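# Lift plate from gray tray onto table inside blue tape

## Task

Remove the plate from the gray tray and set it down on the table so that no part of it extends beyond the blue tape outline, with the gray tray left in its original state; the plate must stay there without the robot supporting it, and the robot must release it and pull away at the end.

## Robot and tools

Robot: two arms, left_arm and right_arm, each ending in a suction cup tool instead of fingers. The point that is steered is the cup point, the middle of the cup rim (29 mm wide); the cup opens along that point's own +z axis. About 7 cm back from the rim the tool widens to roughly 8 cm sideways, so keep that body clear of tray walls and the other arm.

World frame (used in every state line): origin on the table surface midway between the arms, +x out across the table, +z up, left_arm sits toward +y. The names left and right do not refer to image sides. Reported positions are in metres, orientations as quaternions wxyz, velocities in m/s and rad/s; reported positions get less accurate at long reach.

Command row: every moving command uses one row of exactly 14 numbers, each in [-1, 1], covering both arms even if one stays still. Order: left dx, dy, dz, rx, ry, rz, left suction, then right dx, dy, dz, rx, ry, rz, right suction. The first six per arm are an offset, not a pose: they describe a target relative to that cup point's pose in the most recent result that showed it (before any such result, and for the second or later call inside one reply, relative to where the arm is when the action begins). The offset is expressed in the cup point's own axes, not world axes. Scale: 1.0 equals 0.6 m of translation or 180 degrees of rotation; rx, ry, rz form a single rotation vector. Suction is a level, not an offset: +1 asks for full vacuum (about 55 kPa under ambient), fractions ask for partial vacuum, and 0.05 or less switches it off. It persists, so to keep a tool unchanged resend its current suction value; a 0 actively turns it off. Sending all-zero offsets is not a pause: it pulls the arm back to the reference pose.

Tools:
execute_actions: argument actions is a list holding one item or nothing. An empty list just reports the state. An item {rows, steps} plays up to 15 rows, one per control step of 1/30 s (steps up to 15, default 15; last row repeats if rows run out). Each row is measured from the same reference pose, not chained. An item with only steps (up to 300) waits, counted from the previous result. Optional pictures true/false. A rejected call sends nothing.
move: target is one 14-number row as above; speed in m/s from 0.002 to 0.5 (default 0.25; turning limited to twice that in rad/s). Each cup point travels a straight line to its target, all arms finishing together, lasting 0.5 to 10 s (cut off at 10 s). Paths ignore obstacles and the other arm; actual motion lags, can stray and overshoot speed, especially with a nearly straight arm. Suction values are sent at the start. Result adds a move: line with the ending (done, off_target, moving, held, fault) and limits (paced = pose clipped; held = a check blocked steps, after which the arm may lurch fast), plus each cup point's distance to target.
wait: seconds from 0 to 10, sends nothing new.
zoom_image: camera cam_left_wrist or cam_right_wrist, region [x0, y0, x1, y1] in pixels of that 504x504 image, at most 504 by 504.
finished_scene: scene = current scene number; irreversible; grades the result.

Control limits: each step the commanded pose is clipped to within 70 mm and 16 degrees of the measured pose, then solved by damped inverse kinematics favouring position over orientation. Far targets need several actions; afterwards an arm only continues to its last clipped pose, so check the reported pose and send the remainder. A Hand target line shows where the controller is heading. HELD marks steps where the clearance check withheld your row; a pose unreachable line names the affected arm. The simulation keeps running while you compose replies.

Result lines: per arm pose and velocity, suction_measured (vacuum reached; near 0 means no seal, settles up to 0.15 under the command and may dip 0.04 between pump cycles) and part_present (turns 1 at 0.50, back to 0 below 0.45). Camera images from both wrist cameras follow; calibration (fisheye, K, D, T_world_to_cam) is given with small uncertainty.

Gripping: turn suction on and press the rim flat onto a smooth part of the plate so it touches all round; edges, holes or seams under the rim leak. Vacuum shortens the cup, so the held plate rides up to ~10 mm nearer the tool, and can even lift a resting object. To release, set the plate down on its support, switch suction off, then retreat more than 15 mm. If the cup seals to the table it pins the tool; switch suction off.

Avoid: fast or deep contact (harder hits and presses), arms colliding or pushing each other, knocking the tray or anything off the table, disturbing the gray tray, dropping or sliding the plate. Contact torque reaching a joint limit (waist/shoulder 46, elbow/forearm roll 27.6, wrist pitch/roll 18.4 N m) stops the arm, backs off and freezes it 10 s. Holding loads heats motors: warnings from 65 °C, brakes at 80 °C. Loose objects may occasionally be nudged by outside pushes, so recheck positions.

Each tool is called after ">>>" by a JSON object that holds its "op" and its "data".

## Session

>>> {"op": "execute_actions", "data": {"actions": []}}

Scene clock: 0.00 s of 4900.00 s.
left_arm: end_effector_position=(+0.3586, +0.3512, +0.2711) suction_measured=0.00 part_present=0 end_effector_quat_wxyz=(-0.002, -0.255, +0.967, -0.000) end_effector_velocity=(-0.000, -0.001, -0.001) end_effector_angular_velocity=(-0.000, +0.001, -0.002) | right_arm: end_effector_position=(+0.3551, -0.3584, +0.2728) suction_measured=0.00 part_present=0 end_effector_quat_wxyz=(+0.001, +0.230, +0.973, -0.001) end_effector_velocity=(-0.000, +0.000, -0.000) end_effector_angular_velocity=(+0.000, +0.001, -0.001)
Joint positions: left_arm=[-0.    -0.263 -0.928 -0.001  1.195  1.832] | right_arm=[ 0.    -0.265 -0.931 -0.002  1.194  2.881]
Joint velocities: left_arm=[-0.001  0.     0.001 -0.    -0.     0.   ] | right_arm=[0.    0.    0.    0.001 0.    0.001]
Motor temperatures (°C, as the motors report them): left_arm=[36 33 36 34 34 34] | right_arm=[33 36 34 35 35 42]
Hand target (left_arm): +0.359, +0.351, +0.271; -0.002, -0.255, +0.967, -0.000
Hand target (right_arm): +0.355, -0.358, +0.273; +0.001, +0.230, +0.973, -0.001

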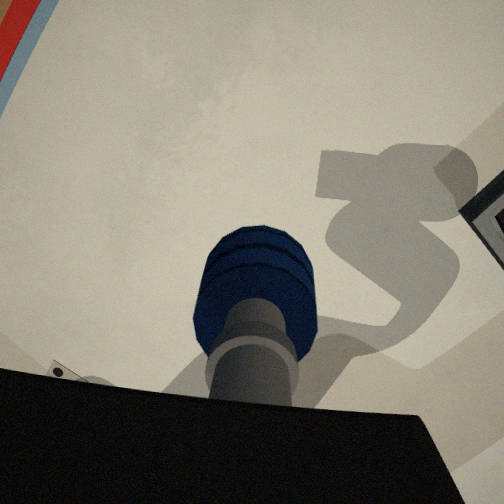

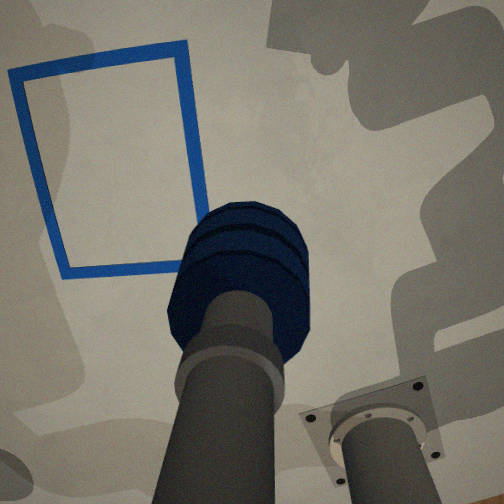

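>>> {"op": "move", "data": {"target": [0.165,-0.29,0,0,0,0,0,0,0,0,0,0,0,0]}}

Scene clock: 12.60 s of 4900.00 s.
left_arm: end_effector_position=(+0.3578, +0.1516, +0.2711) suction_measured=0.00 part_present=0 end_effector_quat_wxyz=(-0.002, -0.255, +0.967, +0.001) end_effector_velocity=(-0.000, -0.002, -0.001) end_effector_angular_velocity=(+0.001, +0.002, -0.001) | right_arm: end_effector_position=(+0.3551, -0.3584, +0.2728) suction_measured=0.00 part_present=0 end_effector_quat_wxyz=(+0.001, +0.230, +0.973, -0.001) end_effector_velocity=(+0.000, -0.000, +0.000) end_effector_angular_velocity=(+0.000, -0.000, -0.002)
Joint positions: left_arm=[-0.462 -0.097 -1.096 -0.001  1.196  1.369] | right_arm=[ 0.    -0.265 -0.931 -0.002  1.194  2.881]
Joint velocities: left_arm=[-0.005  0.005 -0.005  0.     0.002 -0.004] | right_arm=[-0.001 -0.     0.     0.    -0.     0.001]
Motor temperatures (°C, as the motors report them): left_arm=[36 33 39 34 34 34] | right_arm=[33 36 37 35 35 42]
Hand target (left_arm): +0.358, +0.151, +0.271; -0.002, -0.255, +0.967, +0.001
Hand target (right_arm): +0.355, -0.358, +0.273; +0.001, +0.230, +0.973, -0.001
Off the commanded pose (left_arm): 0.001 m, 0 deg.
Off the commanded pose (right_arm): 0.000 m, 0 deg.
After step 90, 8.23 s passed at rest.
move: done
camera_calibration (this result's frames):
cam_left_wrist: T_world_to_cam=[[0.587827, -0.807704, -0.0455424, -0.0730099], [-0.761812, -0.571614, 0.304795, 0.278347], [-0.272217, -0.144472, -0.951329, 0.475032], [0, 0, 0, 1]] pos_world=[0.384277, 0.168765, 0.363748]

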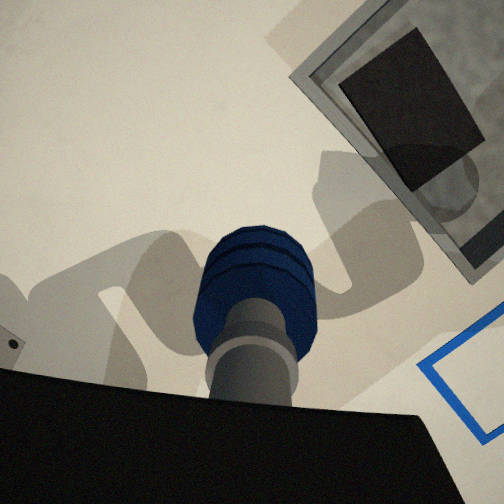

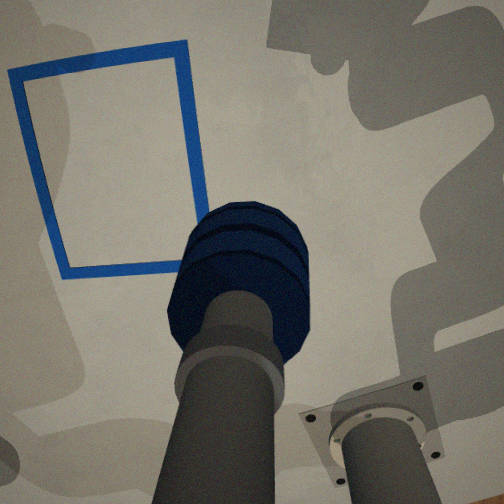

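>>> {"op": "move", "data": {"target": [-0.105,-0.187,0.33,0,0,0,1,0,0,0,0,0,0,0]}}

Scene clock: 24.87 s of 4900.00 s.
left_arm: end_effector_position=(+0.4676, +0.0850, +0.0735) suction_measured=0.00 part_present=0 end_effector_quat_wxyz=(-0.001, -0.255, +0.967, +0.000) end_effector_velocity=(-0.000, +0.000, -0.004) end_effector_angular_velocity=(+0.003, +0.007, -0.000) | right_arm: end_effector_position=(+0.3551, -0.3584, +0.2728) suction_measured=0.00 part_present=0 end_effector_quat_wxyz=(+0.001, +0.230, +0.973, -0.001) end_effector_velocity=(-0.000, +0.000, +0.000) end_effector_angular_velocity=(+0.001, +0.000, +0.001)
Joint positions: left_arm=[-0.478  0.562 -1.385 -0.001  0.825  1.353] | right_arm=[ 0.    -0.265 -0.931 -0.002  1.194  2.881]
Joint velocities: left_arm=[-0.     0.011 -0.006 -0.001  0.003  0.   ] | right_arm=[ 0.     0.    -0.     0.001  0.    -0.001]
Motor temperatures (°C, as the motors report them): left_arm=[36 33 40 34 34 34] | right_arm=[33 36 39 35 35 42]
Hand target (left_arm): +0.468, +0.085, +0.073; -0.002, -0.255, +0.967, +0.001
Hand target (right_arm): +0.355, -0.358, +0.273; +0.001, +0.230, +0.973, -0.001
Off the commanded pose (left_arm): 0.001 m, 0 deg.
Off the commanded pose (right_arm): 0.000 m, 0 deg.
After step 90, 7.73 s passed at rest.
move: done
camera_calibration (this result's frames):
cam_left_wrist: T_world_to_cam=[[0.588199, -0.807474, -0.0447971, -0.200552], [-0.761885, -0.571863, 0.304145, 0.384331], [-0.271207, -0.144767, -0.951572, 0.306903], [0, 0, 0, 1]] pos_world=[0.494015, 0.102274, 0.166164]

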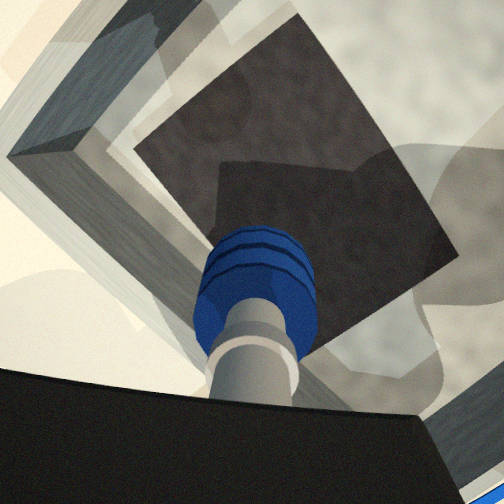

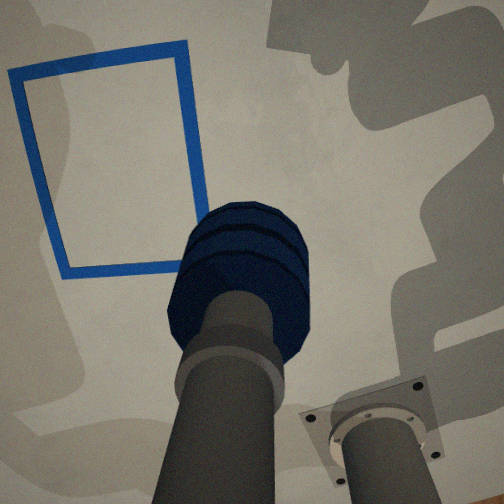

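Cup is over the plate. Descend slowly.

>>> {"op": "move", "data": {"target": [0,0,0.11,0,0,0,1,0,0,0,0,0,0,0], "speed": 0.03}}

Scene clock: 35.40 s of 4900.00 s.
left_arm: end_effector_position=(+0.4676, +0.0851, +0.0076) suction_measured=0.55 part_present=1 end_effector_quat_wxyz=(-0.001, -0.255, +0.967, +0.001) end_effector_velocity=(+0.002, -0.001, +0.001) end_effector_angular_velocity=(-0.002, -0.006, -0.001) | right_arm: end_effector_position=(+0.3551, -0.3584, +0.2728) suction_measured=0.00 part_present=0 end_effector_quat_wxyz=(+0.001, +0.230, +0.973, -0.001) end_effector_velocity=(-0.000, -0.000, -0.000) end_effector_angular_velocity=(+0.002, +0.001, -0.002)
Joint positions: left_arm=[-0.478  0.692 -1.382 -0.001  0.693  1.353] | right_arm=[ 0.    -0.265 -0.931 -0.002  1.194  2.881]
Joint velocities: left_arm=[ 0.     0.002 -0.005  0.001 -0.003  0.   ] | right_arm=[-0.001 -0.     0.     0.002  0.     0.001]
Motor temperatures (°C, as the motors report them): left_arm=[36 34 40 34 34 34] | right_arm=[33 36 39 35 36 42]
Hand target (left_arm): +0.468, +0.085, +0.007; -0.001, -0.255, +0.967, +0.001
Hand target (right_arm): +0.355, -0.358, +0.273; +0.001, +0.230, +0.973, -0.001
Off the commanded pose (left_arm): 0.000 m, 0 deg.
Off the commanded pose (right_arm): 0.000 m, 0 deg.
After step 90, 5.07 s passed at rest.
move: done
camera_calibration (this result's frames):
cam_left_wrist: T_world_to_cam=[[0.588285, -0.807402, -0.0449828, -0.203448], [-0.761798, -0.572, 0.304106, 0.404329], [-0.271266, -0.144633, -0.951575, 0.244217], [0, 0, 0, 1]] pos_world=[0.49395, 0.102333, 0.10028]
cam_right_wrist: T_world_to_cam=[[-0.303845, -0.951787, -0.0422012, -0.221665], [-0.892257, 0.268753, 0.362835, 0.316792], [-0.334, 0.1479, -0.930897, 0.519176], [0, 0, 0, 1]] pos_world=[0.388713, -0.372903, 0.359002]

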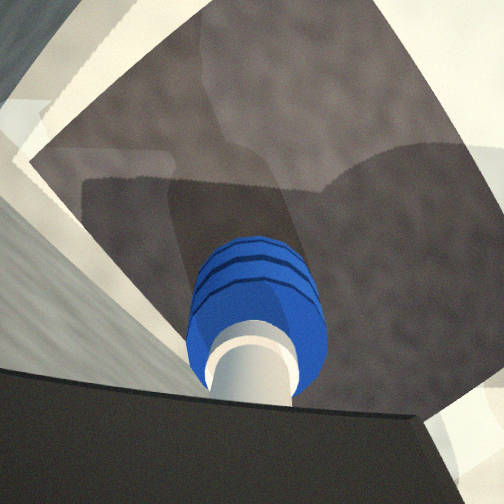

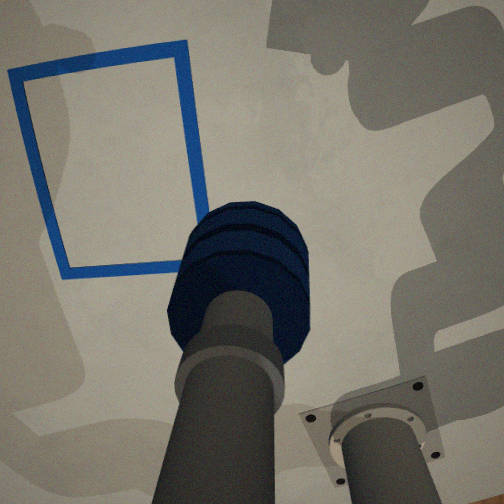

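>>> {"op": "move", "data": {"target": [0,0,-0.2,0,0,0,1,0,0,0,0,0,0,0], "speed": 0.1}}

>>> {"op": "move", "data": {"target": [0.348,-0.348,0,0,0,0,1,0,0,0,0,0,0,0], "speed": 0.15}}

Scene clock: 41.80 s of 4900.00 s.
left_arm: end_effector_position=(+0.4674, +0.0851, +0.1269) suction_measured=0.98 part_present=1 end_effector_quat_wxyz=(-0.002, -0.255, +0.967, +0.001) end_effector_velocity=(+0.001, -0.000, +0.003) end_effector_angular_velocity=(-0.001, -0.001, +0.000) | right_arm: end_effector_position=(+0.3551, -0.3584, +0.2728) suction_measured=0.00 part_present=0 end_effector_quat_wxyz=(+0.001, +0.230, +0.973, -0.001) end_effector_velocity=(+0.000, -0.000, +0.000) end_effector_angular_velocity=(-0.001, -0.000, +0.001)
Joint positions: left_arm=[-0.478  0.476 -1.419 -0.001  0.946  1.353] | right_arm=[ 0.    -0.265 -0.931 -0.002  1.194  2.881]
Joint velocities: left_arm=[ 0.    -0.004 -0.004 -0.001  0.006  0.   ] | right_arm=[-0.    -0.    -0.001 -0.001  0.    -0.   ]
Motor temperatures (°C, as the motors report them): left_arm=[36 34 41 34 34 34] | right_arm=[33 36 40 35 36 42]
Hand target (left_arm): +0.468, +0.085, +0.128; -0.001, -0.255, +0.967, +0.000
Hand target (right_arm): +0.355, -0.358, +0.273; +0.001, +0.230, +0.973, -0.001
Off the commanded pose (left_arm): 0.001 m, 0 deg.
Off the commanded pose (right_arm): 0.000 m, 0 deg.
After step 110, 1.13 s passed at rest.
move: done
camera_calibration (this result's frames):
cam_left_wrist: T_world_to_cam=[[0.588051, -0.807521, -0.0458861, -0.197706], [-0.761602, -0.571927, 0.304732, 0.367752], [-0.272321, -0.144251, -0.951332, 0.358089], [0, 0, 0, 1]] pos_world=[0.493857, 0.102331, 0.219523]
cam_right_wrist: T_world_to_cam=[[-0.303844, -0.951787, -0.0422012, -0.221666], [-0.892257, 0.268753, 0.362835, 0.316792], [-0.334, 0.1479, -0.930897, 0.519176], [0, 0, 0, 1]] pos_world=[0.388713, -0.372903, 0.359002]

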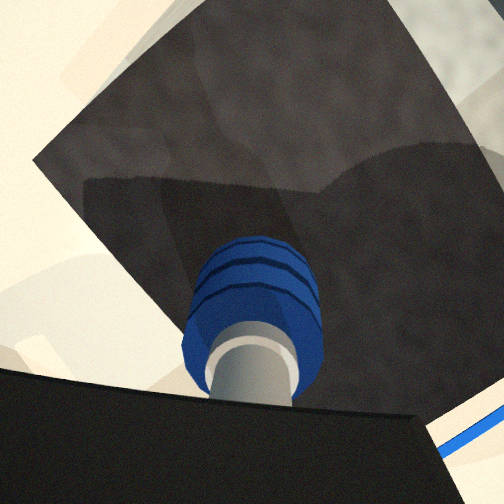

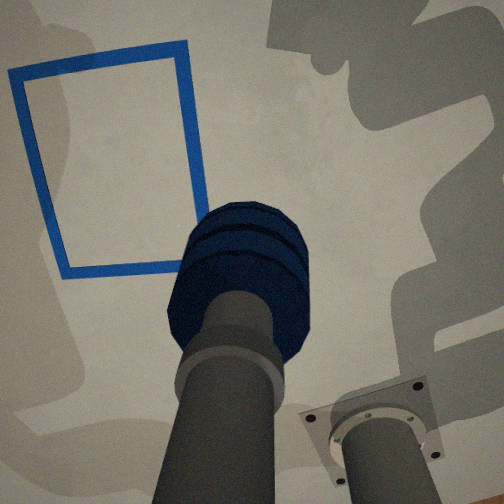

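Scene clock: 44.30 s of 4900.00 s.
left_arm: end_effector_position=(+0.3883, -0.1987, +0.1267) suction_measured=0.98 part_present=1 end_effector_quat_wxyz=(-0.001, -0.255, +0.967, +0.000) end_effector_velocity=(-0.001, -0.003, -0.000) end_effector_angular_velocity=(+0.017, +0.014, -0.002) | right_arm: end_effector_position=(+0.3551, -0.3584, +0.2728) suction_measured=0.00 part_present=0 end_effector_quat_wxyz=(+0.001, +0.230, +0.973, -0.001) end_effector_velocity=(+0.000, -0.000, -0.000) end_effector_angular_velocity=(+0.000, +0.000, -0.000)
Joint positions: left_arm=[-0.901  1.057 -2.394 -0.001  1.338  0.93 ] | right_arm=[ 0.    -0.265 -0.931 -0.002  1.194  2.881]
Joint velocities: left_arm=[-0.004  0.074 -0.137 -0.     0.084 -0.001] | right_arm=[-0.001  0.001 -0.     0.    -0.    -0.001]
Motor temperatures (°C, as the motors report them): left_arm=[36 34 41 34 34 34] | right_arm=[33 36 40 35 36 42]
Hand target (left_arm): +0.388, -0.199, +0.127; -0.001, -0.255, +0.967, +0.001
Hand target (right_arm): +0.355, -0.358, +0.273; +0.001, +0.230, +0.973, -0.001
Off the commanded pose (left_arm): 0.001 m, 0 deg.
Off the commanded pose (right_arm): 0.000 m, 0 deg.
move: done
camera_calibration (this result's frames):
cam_left_wrist: T_world_to_cam=[[0.588077, -0.80761, -0.043935, -0.380722], [-0.762323, -0.571612, 0.303518, 0.145778], [-0.270238, -0.145, -0.951812, 0.294567], [0, 0, 0, 1]] pos_world=[0.414627, -0.181435, 0.219399]
cam_right_wrist: T_world_to_cam=[[-0.303845, -0.951786, -0.0422013, -0.221665], [-0.892257, 0.268753, 0.362835, 0.316792], [-0.334, 0.1479, -0.930897, 0.519176], [0, 0, 0, 1]] pos_world=[0.388713, -0.372903, 0.359002]

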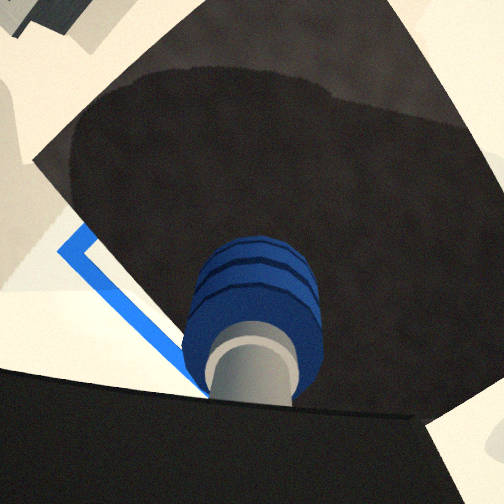

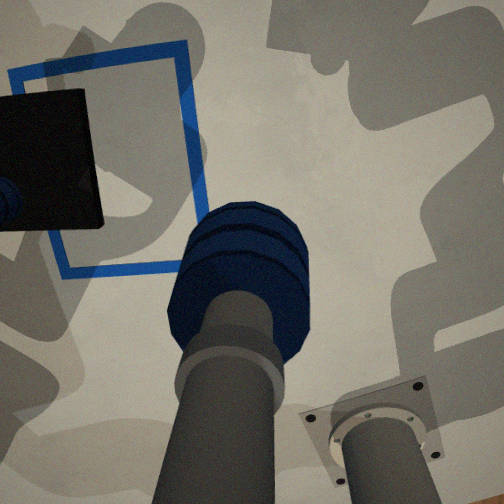

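>>> {"op": "move", "data": {"target": [0,0,0.15,0,0,0,1,0,0,0,0,0,0,0], "speed": 0.1}}

Scene clock: 48.37 s of 4900.00 s.
left_arm: end_effector_position=(+0.3886, -0.1990, +0.0376) suction_measured=0.98 part_present=1 end_effector_quat_wxyz=(-0.000, -0.255, +0.967, -0.000) end_effector_velocity=(+0.002, -0.001, -0.000) end_effector_angular_velocity=(-0.003, -0.003, +0.001) | right_arm: end_effector_position=(+0.3551, -0.3584, +0.2728) suction_measured=0.00 part_present=0 end_effector_quat_wxyz=(+0.001, +0.230, +0.973, -0.001) end_effector_velocity=(-0.000, -0.000, -0.000) end_effector_angular_velocity=(-0.000, +0.002, +0.000)
Joint positions: left_arm=[-0.901  1.143 -2.292 -0.001  1.149  0.93 ] | right_arm=[ 0.    -0.265 -0.931 -0.002  1.194  2.881]
Joint velocities: left_arm=[ 0.001  0.006 -0.009  0.    -0.001 -0.   ] | right_arm=[ 0.     0.     0.001 -0.     0.    -0.   ]
Motor temperatures (°C, as the motors report them): left_arm=[36 35 41 34 34 34] | right_arm=[33 36 40 35 36 42]
Hand target (left_arm): +0.388, -0.199, +0.037; -0.001, -0.255, +0.967, +0.000
Hand target (right_arm): +0.355, -0.358, +0.273; +0.001, +0.230, +0.973, -0.001
Off the commanded pose (left_arm): 0.001 m, 0 deg.
Off the commanded pose (right_arm): 0.000 m, 0 deg.
move: done
camera_calibration (this result's frames):
cam_left_wrist: T_world_to_cam=[[0.588293, -0.807529, -0.0425283, -0.385159], [-0.762477, -0.571453, 0.303432, 0.17294], [-0.269333, -0.14608, -0.951904, 0.20926], [0, 0, 0, 1]] pos_world=[0.41481, -0.181631, 0.13034]

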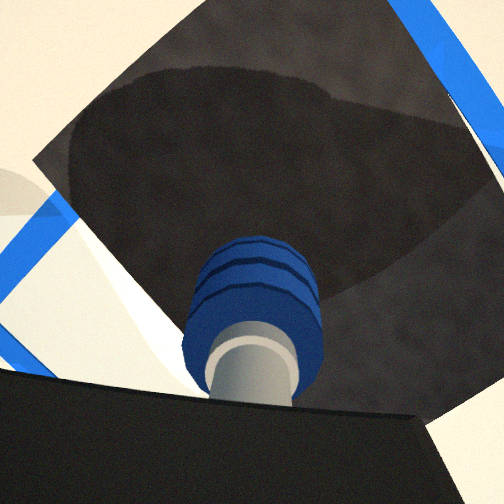

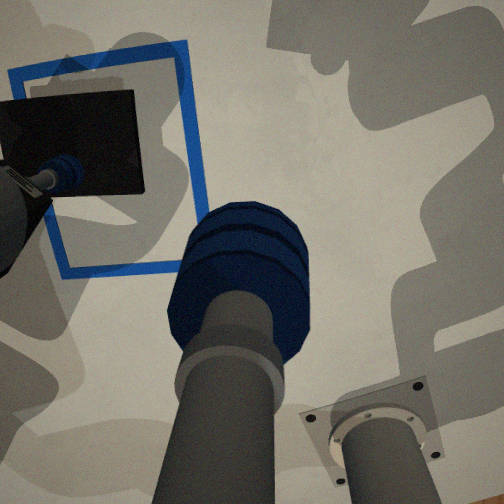

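>>> {"op": "move", "data": {"target": [0.09,0.012,0,0,0,0,1,0,0,0,0,0,0,0], "speed": 0.1}}

Scene clock: 57.83 s of 4900.00 s.
left_arm: end_effector_position=(+0.3386, -0.2190, +0.0375) suction_measured=0.98 part_present=1 end_effector_quat_wxyz=(-0.000, -0.255, +0.967, -0.000) end_effector_velocity=(-0.002, -0.001, -0.001) end_effector_angular_velocity=(-0.001, -0.001, -0.000) | right_arm: end_effector_position=(+0.3551, -0.3584, +0.2728) suction_measured=0.00 part_present=0 end_effector_quat_wxyz=(+0.001, +0.230, +0.973, -0.001) end_effector_velocity=(+0.000, -0.000, +0.000) end_effector_angular_velocity=(+0.000, -0.000, -0.000)
Joint positions: left_arm=[-0.977  1.056 -2.135 -0.001  1.079  0.854] | right_arm=[ 0.    -0.265 -0.931 -0.002  1.194  2.881]
Joint velocities: left_arm=[-0.004 -0.005  0.011  0.001 -0.007 -0.004] | right_arm=[-0.001  0.    -0.001  0.     0.    -0.   ]
Motor temperatures (°C, as the motors report them): left_arm=[36 35 41 34 34 34] | right_arm=[33 36 40 35 36 42]
Hand target (left_arm): +0.338, -0.219, +0.038; -0.000, -0.255, +0.967, -0.000
Hand target (right_arm): +0.355, -0.358, +0.273; +0.001, +0.230, +0.973, -0.001
Off the commanded pose (left_arm): 0.001 m, 0 deg.
Off the commanded pose (right_arm): 0.000 m, 0 deg.
After step 90, 5.53 s passed at rest.
move: done
camera_calibration (this result's frames):
cam_left_wrist: T_world_to_cam=[[0.58875, -0.807175, -0.0429174, -0.37191], [-0.762163, -0.572035, 0.303123, 0.123213], [-0.269223, -0.145753, -0.951985, 0.192796], [0, 0, 0, 1]] pos_world=[0.364776, -0.201614, 0.130229]
cam_right_wrist: T_world_to_cam=[[-0.303845, -0.951786, -0.0422013, -0.221665], [-0.892257, 0.268753, 0.362835, 0.316792], [-0.334, 0.1479, -0.930897, 0.519176], [0, 0, 0, 1]] pos_world=[0.388713, -0.372903, 0.359002]

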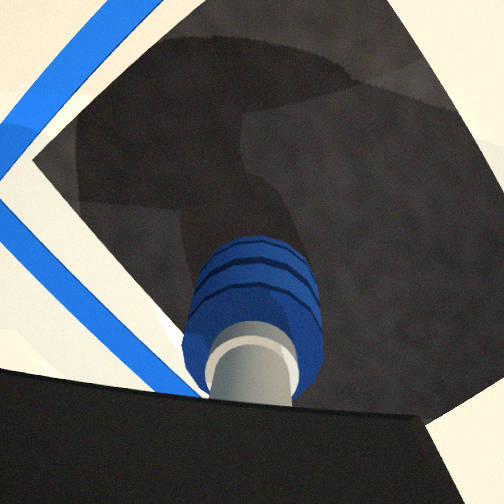

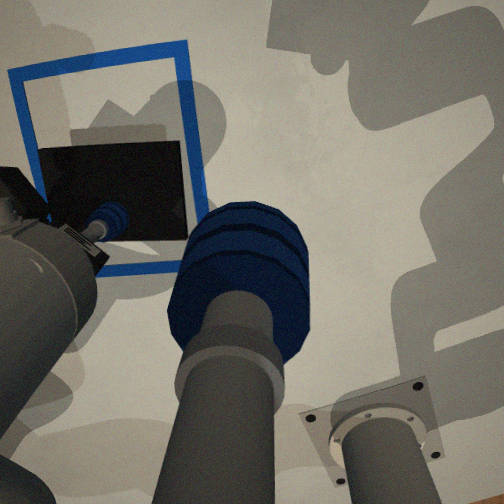

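Inside the tape. Lower and release.

>>> {"op": "move", "data": {"target": [0,0,0.04,0,0,0,1,0,0,0,0,0,0,0], "speed": 0.03}}

>>> {"op": "execute_actions", "data": {"actions": [{"rows":[[0,0,0,0,0,0,0,0,0,0,0,0,0,0]],"steps":15}], "pictures": false}}

>>> {"op": "move", "data": {"target": [0,0.2,-0.3,0,0,0,0,0,0,0,0,0,0,0]}}

Scene clock: 64.87 s of 4900.00 s.
left_arm: end_effector_position=(+0.3386, -0.2190, +0.0137) suction_measured=0.98 part_present=1 end_effector_quat_wxyz=(-0.000, -0.255, +0.967, -0.000) end_effector_velocity=(+0.002, -0.002, +0.002) end_effector_angular_velocity=(-0.006, -0.005, -0.001) | right_arm: end_effector_position=(+0.3551, -0.3584, +0.2728) suction_measured=0.00 part_present=0 end_effector_quat_wxyz=(+0.001, +0.230, +0.973, -0.001) end_effector_velocity=(+0.000, +0.000, +0.001) end_effector_angular_velocity=(-0.000, -0.002, -0.000)
Joint positions: left_arm=[-0.977  1.098 -2.14  -0.001  1.042  0.854] | right_arm=[ 0.    -0.265 -0.931 -0.002  1.194  2.881]
Joint velocities: left_arm=[ 0.     0.    -0.006  0.002 -0.003  0.   ] | right_arm=[ 0.    -0.    -0.002 -0.     0.     0.   ]
Motor temperatures (°C, as the motors report them): left_arm=[36 35 42 34 34 34] | right_arm=[33 36 40 35 36 42]
Hand target (left_arm): +0.339, -0.219, +0.014; -0.000, -0.255, +0.967, -0.000
Hand target (right_arm): +0.355, -0.358, +0.273; +0.001, +0.230, +0.973, -0.001
Off the commanded pose (left_arm): 0.000 m, 0 deg.
Off the commanded pose (right_arm): 0.000 m, 0 deg.
After step 90, 2.93 s passed at rest.
move: done
camera_calibration (this result's frames):
cam_left_wrist: T_world_to_cam=[[0.588781, -0.807159, -0.0427892, -0.373012], [-0.76217, -0.572032, 0.30311, 0.130433], [-0.269134, -0.145853, -0.951995, 0.170102], [0, 0, 0, 1]] pos_world=[0.364815, -0.201658, 0.10644]
cam_right_wrist: T_world_to_cam=[[-0.303845, -0.951786, -0.0422014, -0.221665], [-0.892257, 0.268753, 0.362835, 0.316792], [-0.334, 0.1479, -0.930897, 0.519176], [0, 0, 0, 1]] pos_world=[0.388713, -0.372903, 0.359002]

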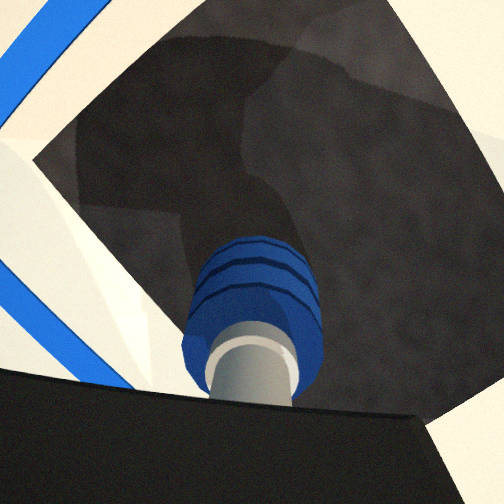

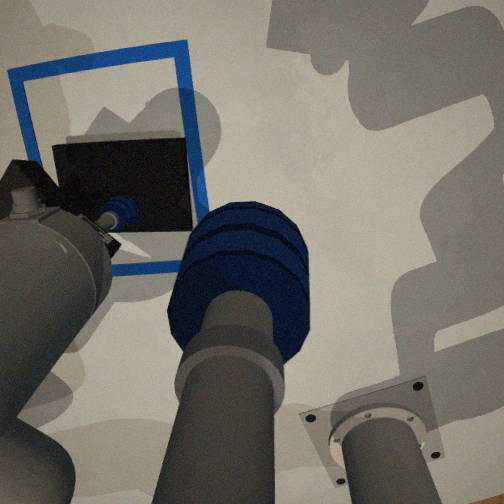

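Scene clock: 65.37 s of 4900.00 s.
left_arm: end_effector_position=(+0.3386, -0.2190, +0.0138) suction_measured=0.00 part_present=0 end_effector_quat_wxyz=(-0.000, -0.255, +0.967, -0.000) end_effector_velocity=(+0.001, +0.001, -0.000) end_effector_angular_velocity=(+0.001, -0.001, +0.001) | right_arm: end_effector_position=(+0.3551, -0.3584, +0.2728) suction_measured=0.00 part_present=0 end_effector_quat_wxyz=(+0.001, +0.230, +0.973, -0.001) end_effector_velocity=(-0.000, -0.001, -0.000) end_effector_angular_velocity=(-0.001, +0.000, -0.000)
Joint positions: left_arm=[-0.977  1.098 -2.14  -0.001  1.042  0.854] | right_arm=[ 0.    -0.265 -0.931 -0.002  1.194  2.881]
Joint velocities: left_arm=[ 0.001 -0.     0.     0.001  0.    -0.   ] | right_arm=[-0.001  0.     0.    -0.001  0.    -0.001]
Motor temperatures (°C, as the motors report them): left_arm=[36 35 42 34 34 34] | right_arm=[33 36 40 35 36 42]
Hand target (left_arm): +0.339, -0.219, +0.014; -0.000, -0.255, +0.967, -0.000
Hand target (right_arm): +0.355, -0.358, +0.273; +0.001, +0.230, +0.973, -0.001
Off the commanded pose (left_arm): 0.000 m, 0 deg.
Off the commanded pose (right_arm): 0.000 m, 0 deg.
Steps of this call (steps 1 to 15: all 15 steps of this action). Readings (end_effector_position | what the end effector reports):
1: left_arm (+0.3387, -0.2191, +0.0138) | right_arm (+0.3551, -0.3584, +0.2728) | left_arm suction_measured=0.15 part_present=0 | right_arm suction_measured=0.00 part_present=0
2: left_arm (+0.3388, -0.2192, +0.0141) | right_arm (+0.3551, -0.3584, +0.2728) | left_arm suction_measured=0.00 part_present=0 | right_arm suction_measured=0.00 part_present=0
4: left_arm (+0.3388, -0.2193, +0.0142) | right_arm (+0.3551, -0.3584, +0.2728) | left_arm suction_measured=0.00 part_present=0 | right_arm suction_measured=0.00 part_present=0
8: left_arm (+0.3387, -0.2192, +0.0141) | right_arm (+0.3551, -0.3584, +0.2728) | left_arm suction_measured=0.00 part_present=0 | right_arm suction_measured=0.00 part_present=0
15: the state above

Scene clock: 67.03 s of 4900.00 s.
left_arm: end_effector_position=(+0.2792, -0.1143, +0.1928) suction_measured=0.00 part_present=0 end_effector_quat_wxyz=(-0.001, -0.255, +0.967, +0.000) end_effector_velocity=(+0.001, +0.000, +0.005) end_effector_angular_velocity=(-0.007, -0.005, +0.001) | right_arm: end_effector_position=(+0.3551, -0.3584, +0.2728) suction_measured=0.00 part_present=0 end_effector_quat_wxyz=(+0.001, +0.230, +0.973, -0.001) end_effector_velocity=(+0.000, -0.000, +0.000) end_effector_angular_velocity=(-0.000, -0.000, -0.000)
Joint positions: left_arm=[-0.962  0.372 -1.461 -0.001  1.089  0.868] | right_arm=[ 0.    -0.265 -0.931 -0.002  1.194  2.881]
Joint velocities: left_arm=[ 0.001 -0.01   0.001  0.     0.    -0.   ] | right_arm=[-0.001  0.    -0.001 -0.     0.    -0.   ]
Motor temperatures (°C, as the motors report them): left_arm=[36 35 42 34 34 34] | right_arm=[33 36 40 35 36 42]
Hand target (left_arm): +0.279, -0.114, +0.193; -0.000, -0.255, +0.967, -0.000
Hand target (right_arm): +0.355, -0.358, +0.273; +0.001, +0.230, +0.973, -0.001
Off the commanded pose (left_arm): 0.001 m, 0 deg.
Off the commanded pose (right_arm): 0.000 m, 0 deg.
move: done
camera_calibration (this result's frames):
cam_left_wrist: T_world_to_cam=[[0.588679, -0.80717, -0.0439761, -0.245584], [-0.761998, -0.57225, 0.303133, 0.0907361], [-0.269845, -0.144938, -0.951933, 0.340117], [0, 0, 0, 1]] pos_world=[0.30549, -0.0970082, 0.285464]
cam_right_wrist: T_world_to_cam=[[-0.303844, -0.951787, -0.0422015, -0.221665], [-0.892257, 0.268753, 0.362835, 0.316792], [-0.334, 0.1479, -0.930897, 0.519176], [0, 0, 0, 1]] pos_world=[0.388713, -0.372903, 0.359002]

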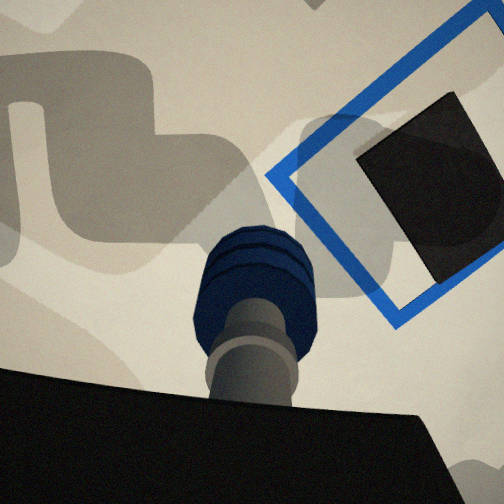

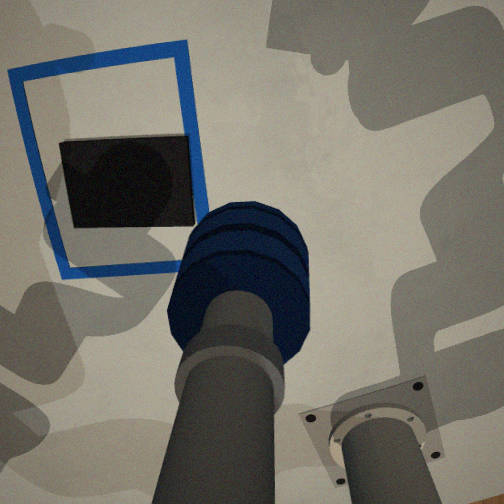

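>>> {"op": "move", "data": {"target": [0,-0.2,0.27,0,0,0,1,0,0,0,0,0,0,0]}}

>>> {"op": "move", "data": {"target": [0,0,0.06,0,0,0,1,0,0,0,0,0,0,0], "speed": 0.03}}

>>> {"op": "move", "data": {"target": [-0.04,-0.02,-0.04,0,0,0,1,0,0,0,0,0,0,0], "speed": 0.05}}

Scene clock: 73.60 s of 4900.00 s.
left_arm: end_effector_position=(+0.3384, -0.2188, +0.0313) suction_measured=0.00 part_present=0 end_effector_quat_wxyz=(-0.000, -0.255, +0.967, -0.000) end_effector_velocity=(+0.001, -0.000, -0.003) end_effector_angular_velocity=(+0.011, +0.006, -0.000) | right_arm: end_effector_position=(+0.3551, -0.3584, +0.2728) suction_measured=0.00 part_present=0 end_effector_quat_wxyz=(+0.001, +0.230, +0.973, -0.001) end_effector_velocity=(+0.000, +0.000, +0.000) end_effector_angular_velocity=(-0.000, -0.001, -0.001)
Joint positions: left_arm=[-0.977  1.064 -2.131 -0.001  1.066  0.854] | right_arm=[ 0.    -0.265 -0.931 -0.002  1.194  2.881]
Joint velocities: left_arm=[ 0.001  0.025 -0.041  0.001  0.029  0.   ] | right_arm=[ 0.     0.    -0.001 -0.001 -0.     0.001]
Motor temperatures (°C, as the motors report them): left_arm=[36 35 42 34 34 34] | right_arm=[33 36 40 35 36 42]
Hand target (left_arm): +0.338, -0.219, +0.031; -0.001, -0.255, +0.967, +0.000
Hand target (right_arm): +0.355, -0.358, +0.273; +0.001, +0.230, +0.973, -0.001
Off the commanded pose (left_arm): 0.001 m, 0 deg.
Off the commanded pose (right_arm): 0.000 m, 0 deg.
After step 90, 2.10 s passed at rest.
move: done
camera_calibration (this result's frames):
cam_left_wrist: T_world_to_cam=[[0.588752, -0.807195, -0.0425056, -0.371954], [-0.762235, -0.571923, 0.303154, 0.12514], [-0.269014, -0.146083, -0.951993, 0.186729], [0, 0, 0, 1]] pos_world=[0.364607, -0.201391, 0.124018]
cam_right_wrist: T_world_to_cam=[[-0.303844, -0.951787, -0.0422014, -0.221665], [-0.892257, 0.268753, 0.362835, 0.316792], [-0.334, 0.1479, -0.930897, 0.519176], [0, 0, 0, 1]] pos_world=[0.388713, -0.372903, 0.359001]

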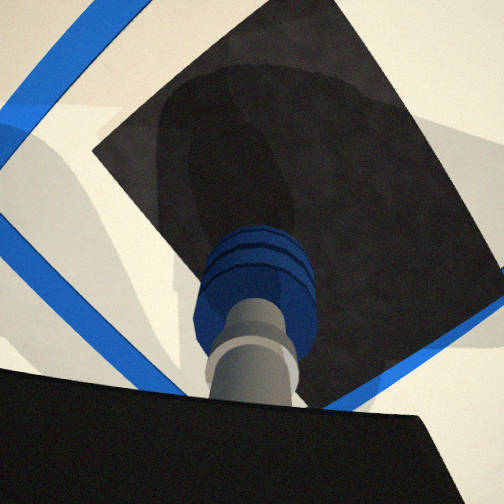

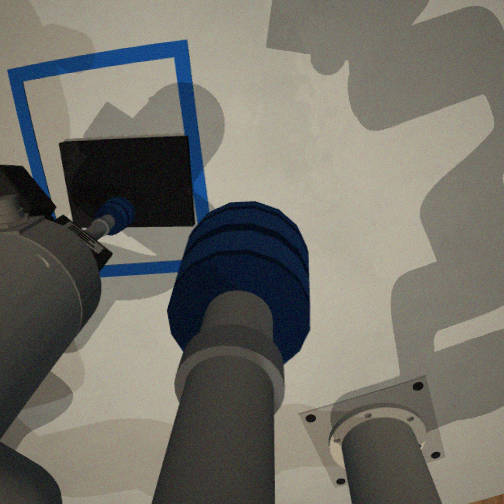

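Scene clock: 75.07 s of 4900.00 s.
left_arm: end_effector_position=(+0.3396, -0.2205, -0.0007) suction_measured=0.88 part_present=1 end_effector_quat_wxyz=(+0.001, -0.255, +0.967, -0.004) end_effector_velocity=(-0.000, -0.000, -0.003) end_effector_angular_velocity=(+0.000, -0.001, -0.001) | right_arm: end_effector_position=(+0.3551, -0.3584, +0.2728) suction_measured=0.00 part_present=0 end_effector_quat_wxyz=(+0.001, +0.230, +0.973, -0.001) end_effector_velocity=(-0.000, +0.001, -0.000) end_effector_angular_velocity=(+0.001, +0.001, +0.003)
Joint positions: left_arm=[-0.977  1.128 -2.15  -0.001  1.015  0.854] | right_arm=[ 0.    -0.265 -0.931 -0.002  1.194  2.881]
Joint velocities: left_arm=[-0.001  0.007 -0.004  0.001 -0.003 -0.   ] | right_arm=[ 0.002 -0.     0.001  0.001  0.001 -0.002]
Motor temperatures (°C, as the motors report them): left_arm=[36 35 42 34 34 34] | right_arm=[33 36 40 35 36 42]
Hand target (left_arm): +0.338, -0.219, -0.005; -0.000, -0.255, +0.967, -0.000
Hand target (right_arm): +0.355, -0.358, +0.273; +0.001, +0.230, +0.973, -0.001
Off the commanded pose (left_arm): 0.005 m, 0 deg.
Off the commanded pose (right_arm): 0.000 m, 0 deg.
move: off_target (left_arm)
camera_calibration (this result's frames):
cam_left_wrist: T_world_to_cam=[[0.588943, -0.80738, -0.0358452, -0.375499], [-0.76332, -0.570279, 0.303522, 0.135437], [-0.265499, -0.151395, -0.95215, 0.153965], [0, 0, 0, 1]] pos_world=[0.365407, -0.202624, 0.0920296]
cam_right_wrist: T_world_to_cam=[[-0.303844, -0.951787, -0.0422013, -0.221665], [-0.892257, 0.268753, 0.362835, 0.316792], [-0.334, 0.1479, -0.930897, 0.519176], [0, 0, 0, 1]] pos_world=[0.388713, -0.372903, 0.359001]

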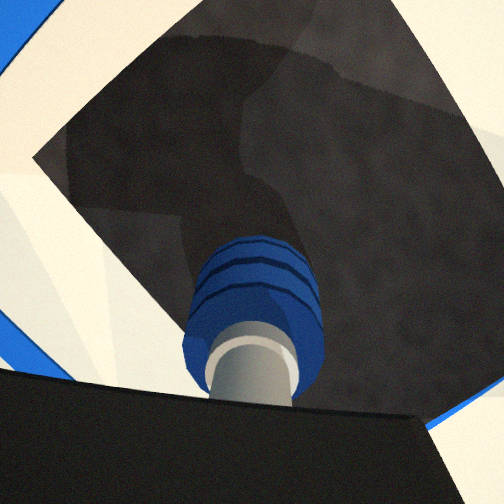

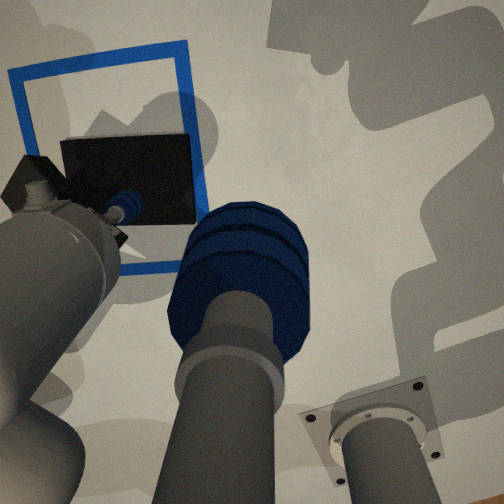

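Scene clock: 76.13 s of 4900.00 s.
left_arm: end_effector_position=(+0.3659, -0.2189, +0.0231) suction_measured=0.98 part_present=1 end_effector_quat_wxyz=(+0.001, -0.255, +0.967, -0.004) end_effector_velocity=(+0.001, +0.001, -0.001) end_effector_angular_velocity=(+0.007, +0.003, -0.001) | right_arm: end_effector_position=(+0.3551, -0.3584, +0.2728) suction_measured=0.00 part_present=0 end_effector_quat_wxyz=(+0.001, +0.230, +0.973, -0.001) end_effector_velocity=(-0.000, +0.000, -0.001) end_effector_angular_velocity=(-0.000, +0.001, +0.001)
Joint positions: left_arm=[-0.944  1.176 -2.309 -0.001  1.126  0.887] | right_arm=[ 0.    -0.265 -0.931 -0.002  1.194  2.881]
Joint velocities: left_arm=[ 0.001  0.013 -0.024  0.001  0.018  0.002] | right_arm=[ 0.001 -0.     0.002 -0.     0.     0.   ]
Motor temperatures (°C, as the motors report them): left_arm=[36 35 42 34 34 34] | right_arm=[33 36 40 35 36 42]
Hand target (left_arm): +0.366, -0.219, +0.023; +0.001, -0.255, +0.967, -0.004
Hand target (right_arm): +0.355, -0.358, +0.273; +0.001, +0.230, +0.973, -0.001
Off the commanded pose (left_arm): 0.000 m, 0 deg.
Off the commanded pose (right_arm): 0.000 m, 0 deg.
move: done
camera_calibration (this result's frames):
cam_left_wrist: T_world_to_cam=[[0.58873, -0.807531, -0.0359209, -0.388833], [-0.763407, -0.57007, 0.303692, 0.149295], [-0.265718, -0.15137, -0.952093, 0.183935], [0, 0, 0, 1]] pos_world=[0.391766, -0.201044, 0.115816]
cam_right_wrist: T_world_to_cam=[[-0.303844, -0.951787, -0.0422013, -0.221665], [-0.892257, 0.268753, 0.362835, 0.316792], [-0.334, 0.1479, -0.930897, 0.519176], [0, 0, 0, 1]] pos_world=[0.388713, -0.372903, 0.359001]

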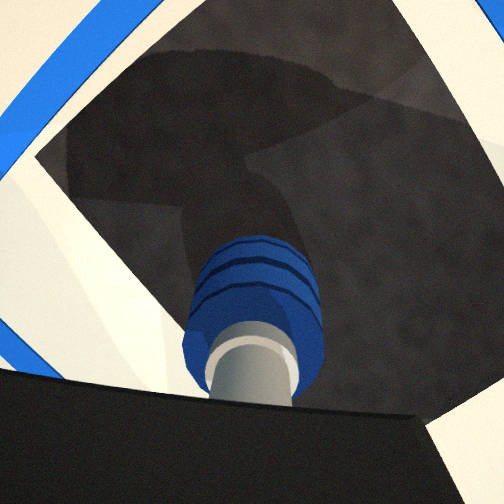

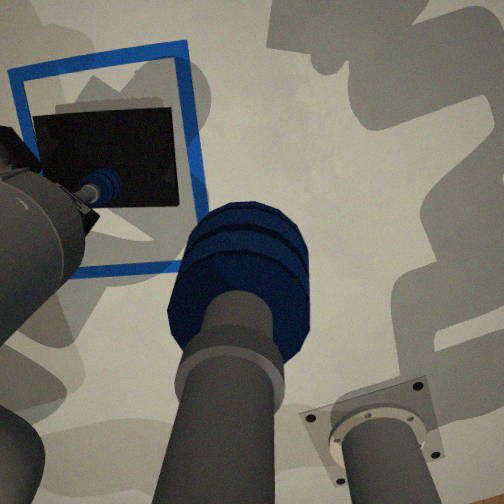

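Good. Place.

>>> {"op": "move", "data": {"target": [0,0,0.02,0,0,0,1,0,0,0,0,0,0,0], "speed": 0.03}}

>>> {"op": "execute_actions", "data": {"actions": [{"rows":[[0,0,0,0,0,0,0,0,0,0,0,0,0,0]],"steps":15}], "pictures": false}}

>>> {"op": "move", "data": {"target": [0,0.2,-0.3,0,0,0,0,0,0,0,0,0,0,0]}}

Scene clock: 82.03 s of 4900.00 s.
left_arm: end_effector_position=(+0.3660, -0.2190, +0.0113) suction_measured=0.98 part_present=1 end_effector_quat_wxyz=(+0.001, -0.255, +0.967, -0.004) end_effector_velocity=(+0.001, -0.002, +0.002) end_effector_angular_velocity=(-0.006, -0.004, -0.001) | right_arm: end_effector_position=(+0.3551, -0.3584, +0.2728) suction_measured=0.00 part_present=0 end_effector_quat_wxyz=(+0.001, +0.230, +0.973, -0.001) end_effector_velocity=(-0.000, +0.000, +0.000) end_effector_angular_velocity=(+0.001, -0.000, -0.000)
Joint positions: left_arm=[-0.944  1.199 -2.317 -0.001  1.11   0.887] | right_arm=[ 0.    -0.265 -0.931 -0.002  1.194  2.881]
Joint velocities: left_arm=[-0.001  0.    -0.006 -0.    -0.002 -0.   ] | right_arm=[ 0.001 -0.     0.     0.001  0.     0.   ]
Motor temperatures (°C, as the motors report them): left_arm=[36 36 42 34 34 34] | right_arm=[33 36 40 35 36 42]
Hand target (left_arm): +0.366, -0.219, +0.011; +0.001, -0.255, +0.967, -0.004
Hand target (right_arm): +0.355, -0.358, +0.273; +0.001, +0.230, +0.973, -0.001
Off the commanded pose (left_arm): 0.000 m, 0 deg.
Off the commanded pose (right_arm): 0.000 m, 0 deg.
After step 90, 2.13 s passed at rest.
move: done
camera_calibration (this result's frames):
cam_left_wrist: T_world_to_cam=[[0.588748, -0.807522, -0.0358334, -0.389386], [-0.763414, -0.570065, 0.303687, 0.152895], [-0.265661, -0.151439, -0.952098, 0.172635], [0, 0, 0, 1]] pos_world=[0.391834, -0.201134, 0.103981]
cam_right_wrist: T_world_to_cam=[[-0.303845, -0.951787, -0.0422013, -0.221665], [-0.892257, 0.268753, 0.362835, 0.316792], [-0.334, 0.1479, -0.930897, 0.519176], [0, 0, 0, 1]] pos_world=[0.388713, -0.372903, 0.359001]

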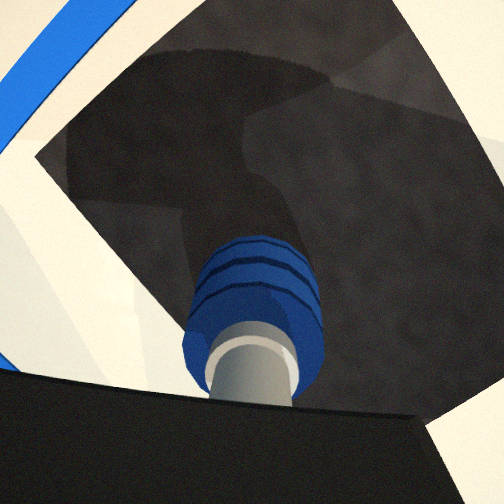

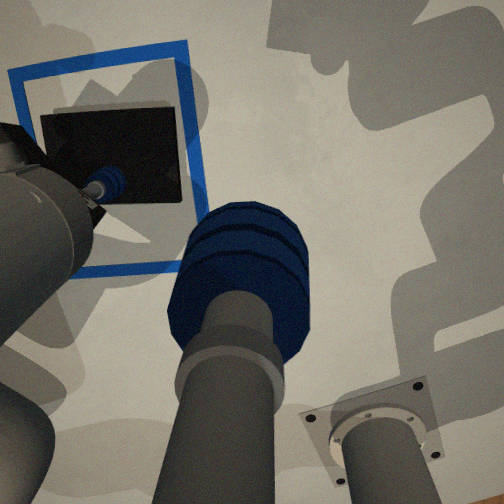

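Scene clock: 82.53 s of 4900.00 s.
left_arm: end_effector_position=(+0.3660, -0.2190, +0.0113) suction_measured=0.00 part_present=0 end_effector_quat_wxyz=(+0.001, -0.255, +0.967, -0.004) end_effector_velocity=(+0.000, -0.000, +0.000) end_effector_angular_velocity=(-0.000, -0.001, -0.001) | right_arm: end_effector_position=(+0.3551, -0.3584, +0.2728) suction_measured=0.00 part_present=0 end_effector_quat_wxyz=(+0.001, +0.230, +0.973, -0.001) end_effector_velocity=(+0.000, +0.000, +0.000) end_effector_angular_velocity=(+0.001, -0.001, -0.001)
Joint positions: left_arm=[-0.944  1.199 -2.317 -0.001  1.11   0.887] | right_arm=[ 0.    -0.265 -0.931 -0.002  1.194  2.881]
Joint velocities: left_arm=[ 0.     0.    -0.001  0.001  0.     0.001] | right_arm=[-0.     0.    -0.001  0.001 -0.001  0.   ]
Motor temperatures (°C, as the motors report them): left_arm=[36 36 42 34 34 34] | right_arm=[33 36 40 35 36 42]
Hand target (left_arm): +0.366, -0.219, +0.011; +0.001, -0.255, +0.967, -0.004
Hand target (right_arm): +0.355, -0.358, +0.273; +0.001, +0.230, +0.973, -0.001
Off the commanded pose (left_arm): 0.000 m, 0 deg.
Off the commanded pose (right_arm): 0.000 m, 0 deg.
Steps of this call (steps 1 to 15: all 15 steps of this action). Readings (end_effector_position | what the end effector reports):
1: left_arm (+0.3660, -0.2191, +0.0113) | right_arm (+0.3551, -0.3584, +0.2728) | left_arm suction_measured=0.15 part_present=0 | right_arm suction_measured=0.00 part_present=0
2: left_arm (+0.3661, -0.2192, +0.0116) | right_arm (+0.3551, -0.3584, +0.2728) | left_arm suction_measured=0.00 part_present=0 | right_arm suction_measured=0.00 part_present=0
4: left_arm (+0.3662, -0.2193, +0.0119) | right_arm (+0.3551, -0.3584, +0.2728) | left_arm suction_measured=0.00 part_present=0 | right_arm suction_measured=0.00 part_present=0
8: left_arm (+0.3661, -0.2192, +0.0116) | right_arm (+0.3551, -0.3584, +0.2728) | left_arm suction_measured=0.00 part_present=0 | right_arm suction_measured=0.00 part_present=0
15: the state above

Scene clock: 84.20 s of 4900.00 s.
left_arm: end_effector_position=(+0.3059, -0.1132, +0.1894) suction_measured=0.00 part_present=0 end_effector_quat_wxyz=(+0.000, -0.255, +0.967, -0.003) end_effector_velocity=(+0.001, -0.000, +0.006) end_effector_angular_velocity=(-0.010, -0.006, +0.002) | right_arm: end_effector_position=(+0.3551, -0.3584, +0.2728) suction_measured=0.00 part_present=0 end_effector_quat_wxyz=(+0.001, +0.230, +0.973, -0.001) end_effector_velocity=(+0.000, -0.001, +0.000) end_effector_angular_velocity=(-0.001, -0.001, -0.001)
Joint positions: left_arm=[-0.923  0.422 -1.522 -0.002  1.094  0.908] | right_arm=[ 0.    -0.265 -0.931 -0.002  1.194  2.881]
Joint velocities: left_arm=[ 0.001 -0.012  0.001 -0.001 -0.001 -0.   ] | right_arm=[-0.001 -0.    -0.    -0.001 -0.001  0.001]
Motor temperatures (°C, as the motors report them): left_arm=[36 36 42 34 34 34] | right_arm=[33 36 40 35 36 42]
Hand target (left_arm): +0.306, -0.113, +0.190; +0.001, -0.255, +0.967, -0.004
Hand target (right_arm): +0.355, -0.358, +0.273; +0.001, +0.230, +0.973, -0.001
Off the commanded pose (left_arm): 0.001 m, 0 deg.
Off the commanded pose (right_arm): 0.000 m, 0 deg.
move: done
camera_calibration (this result's frames):
cam_left_wrist: T_world_to_cam=[[0.588691, -0.807506, -0.0371185, -0.261956], [-0.763184, -0.570342, 0.303743, 0.113145], [-0.266444, -0.150482, -0.952031, 0.342653], [0, 0, 0, 1]] pos_world=[0.331859, -0.0954361, 0.282126]
cam_right_wrist: T_world_to_cam=[[-0.303844, -0.951787, -0.0422014, -0.221665], [-0.892257, 0.268753, 0.362835, 0.316792], [-0.334, 0.1479, -0.930897, 0.519176], [0, 0, 0, 1]] pos_world=[0.388713, -0.372903, 0.359001]

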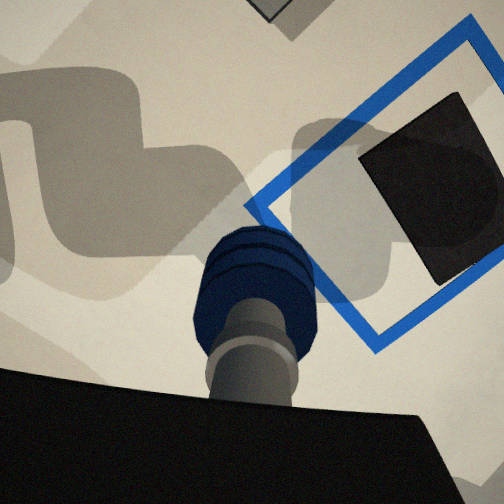

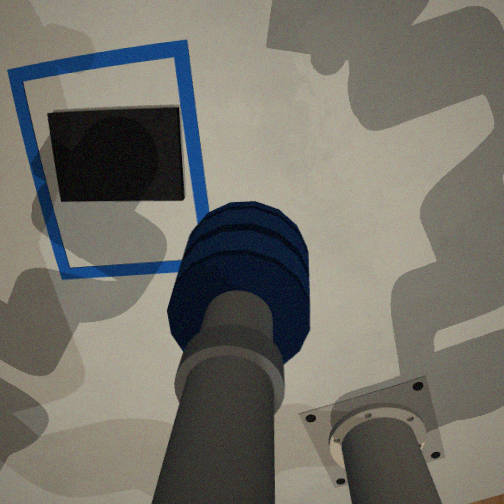

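>>> {"op": "finished_scene", "data": {"scene": 1}}

The scene is finished: the task was done.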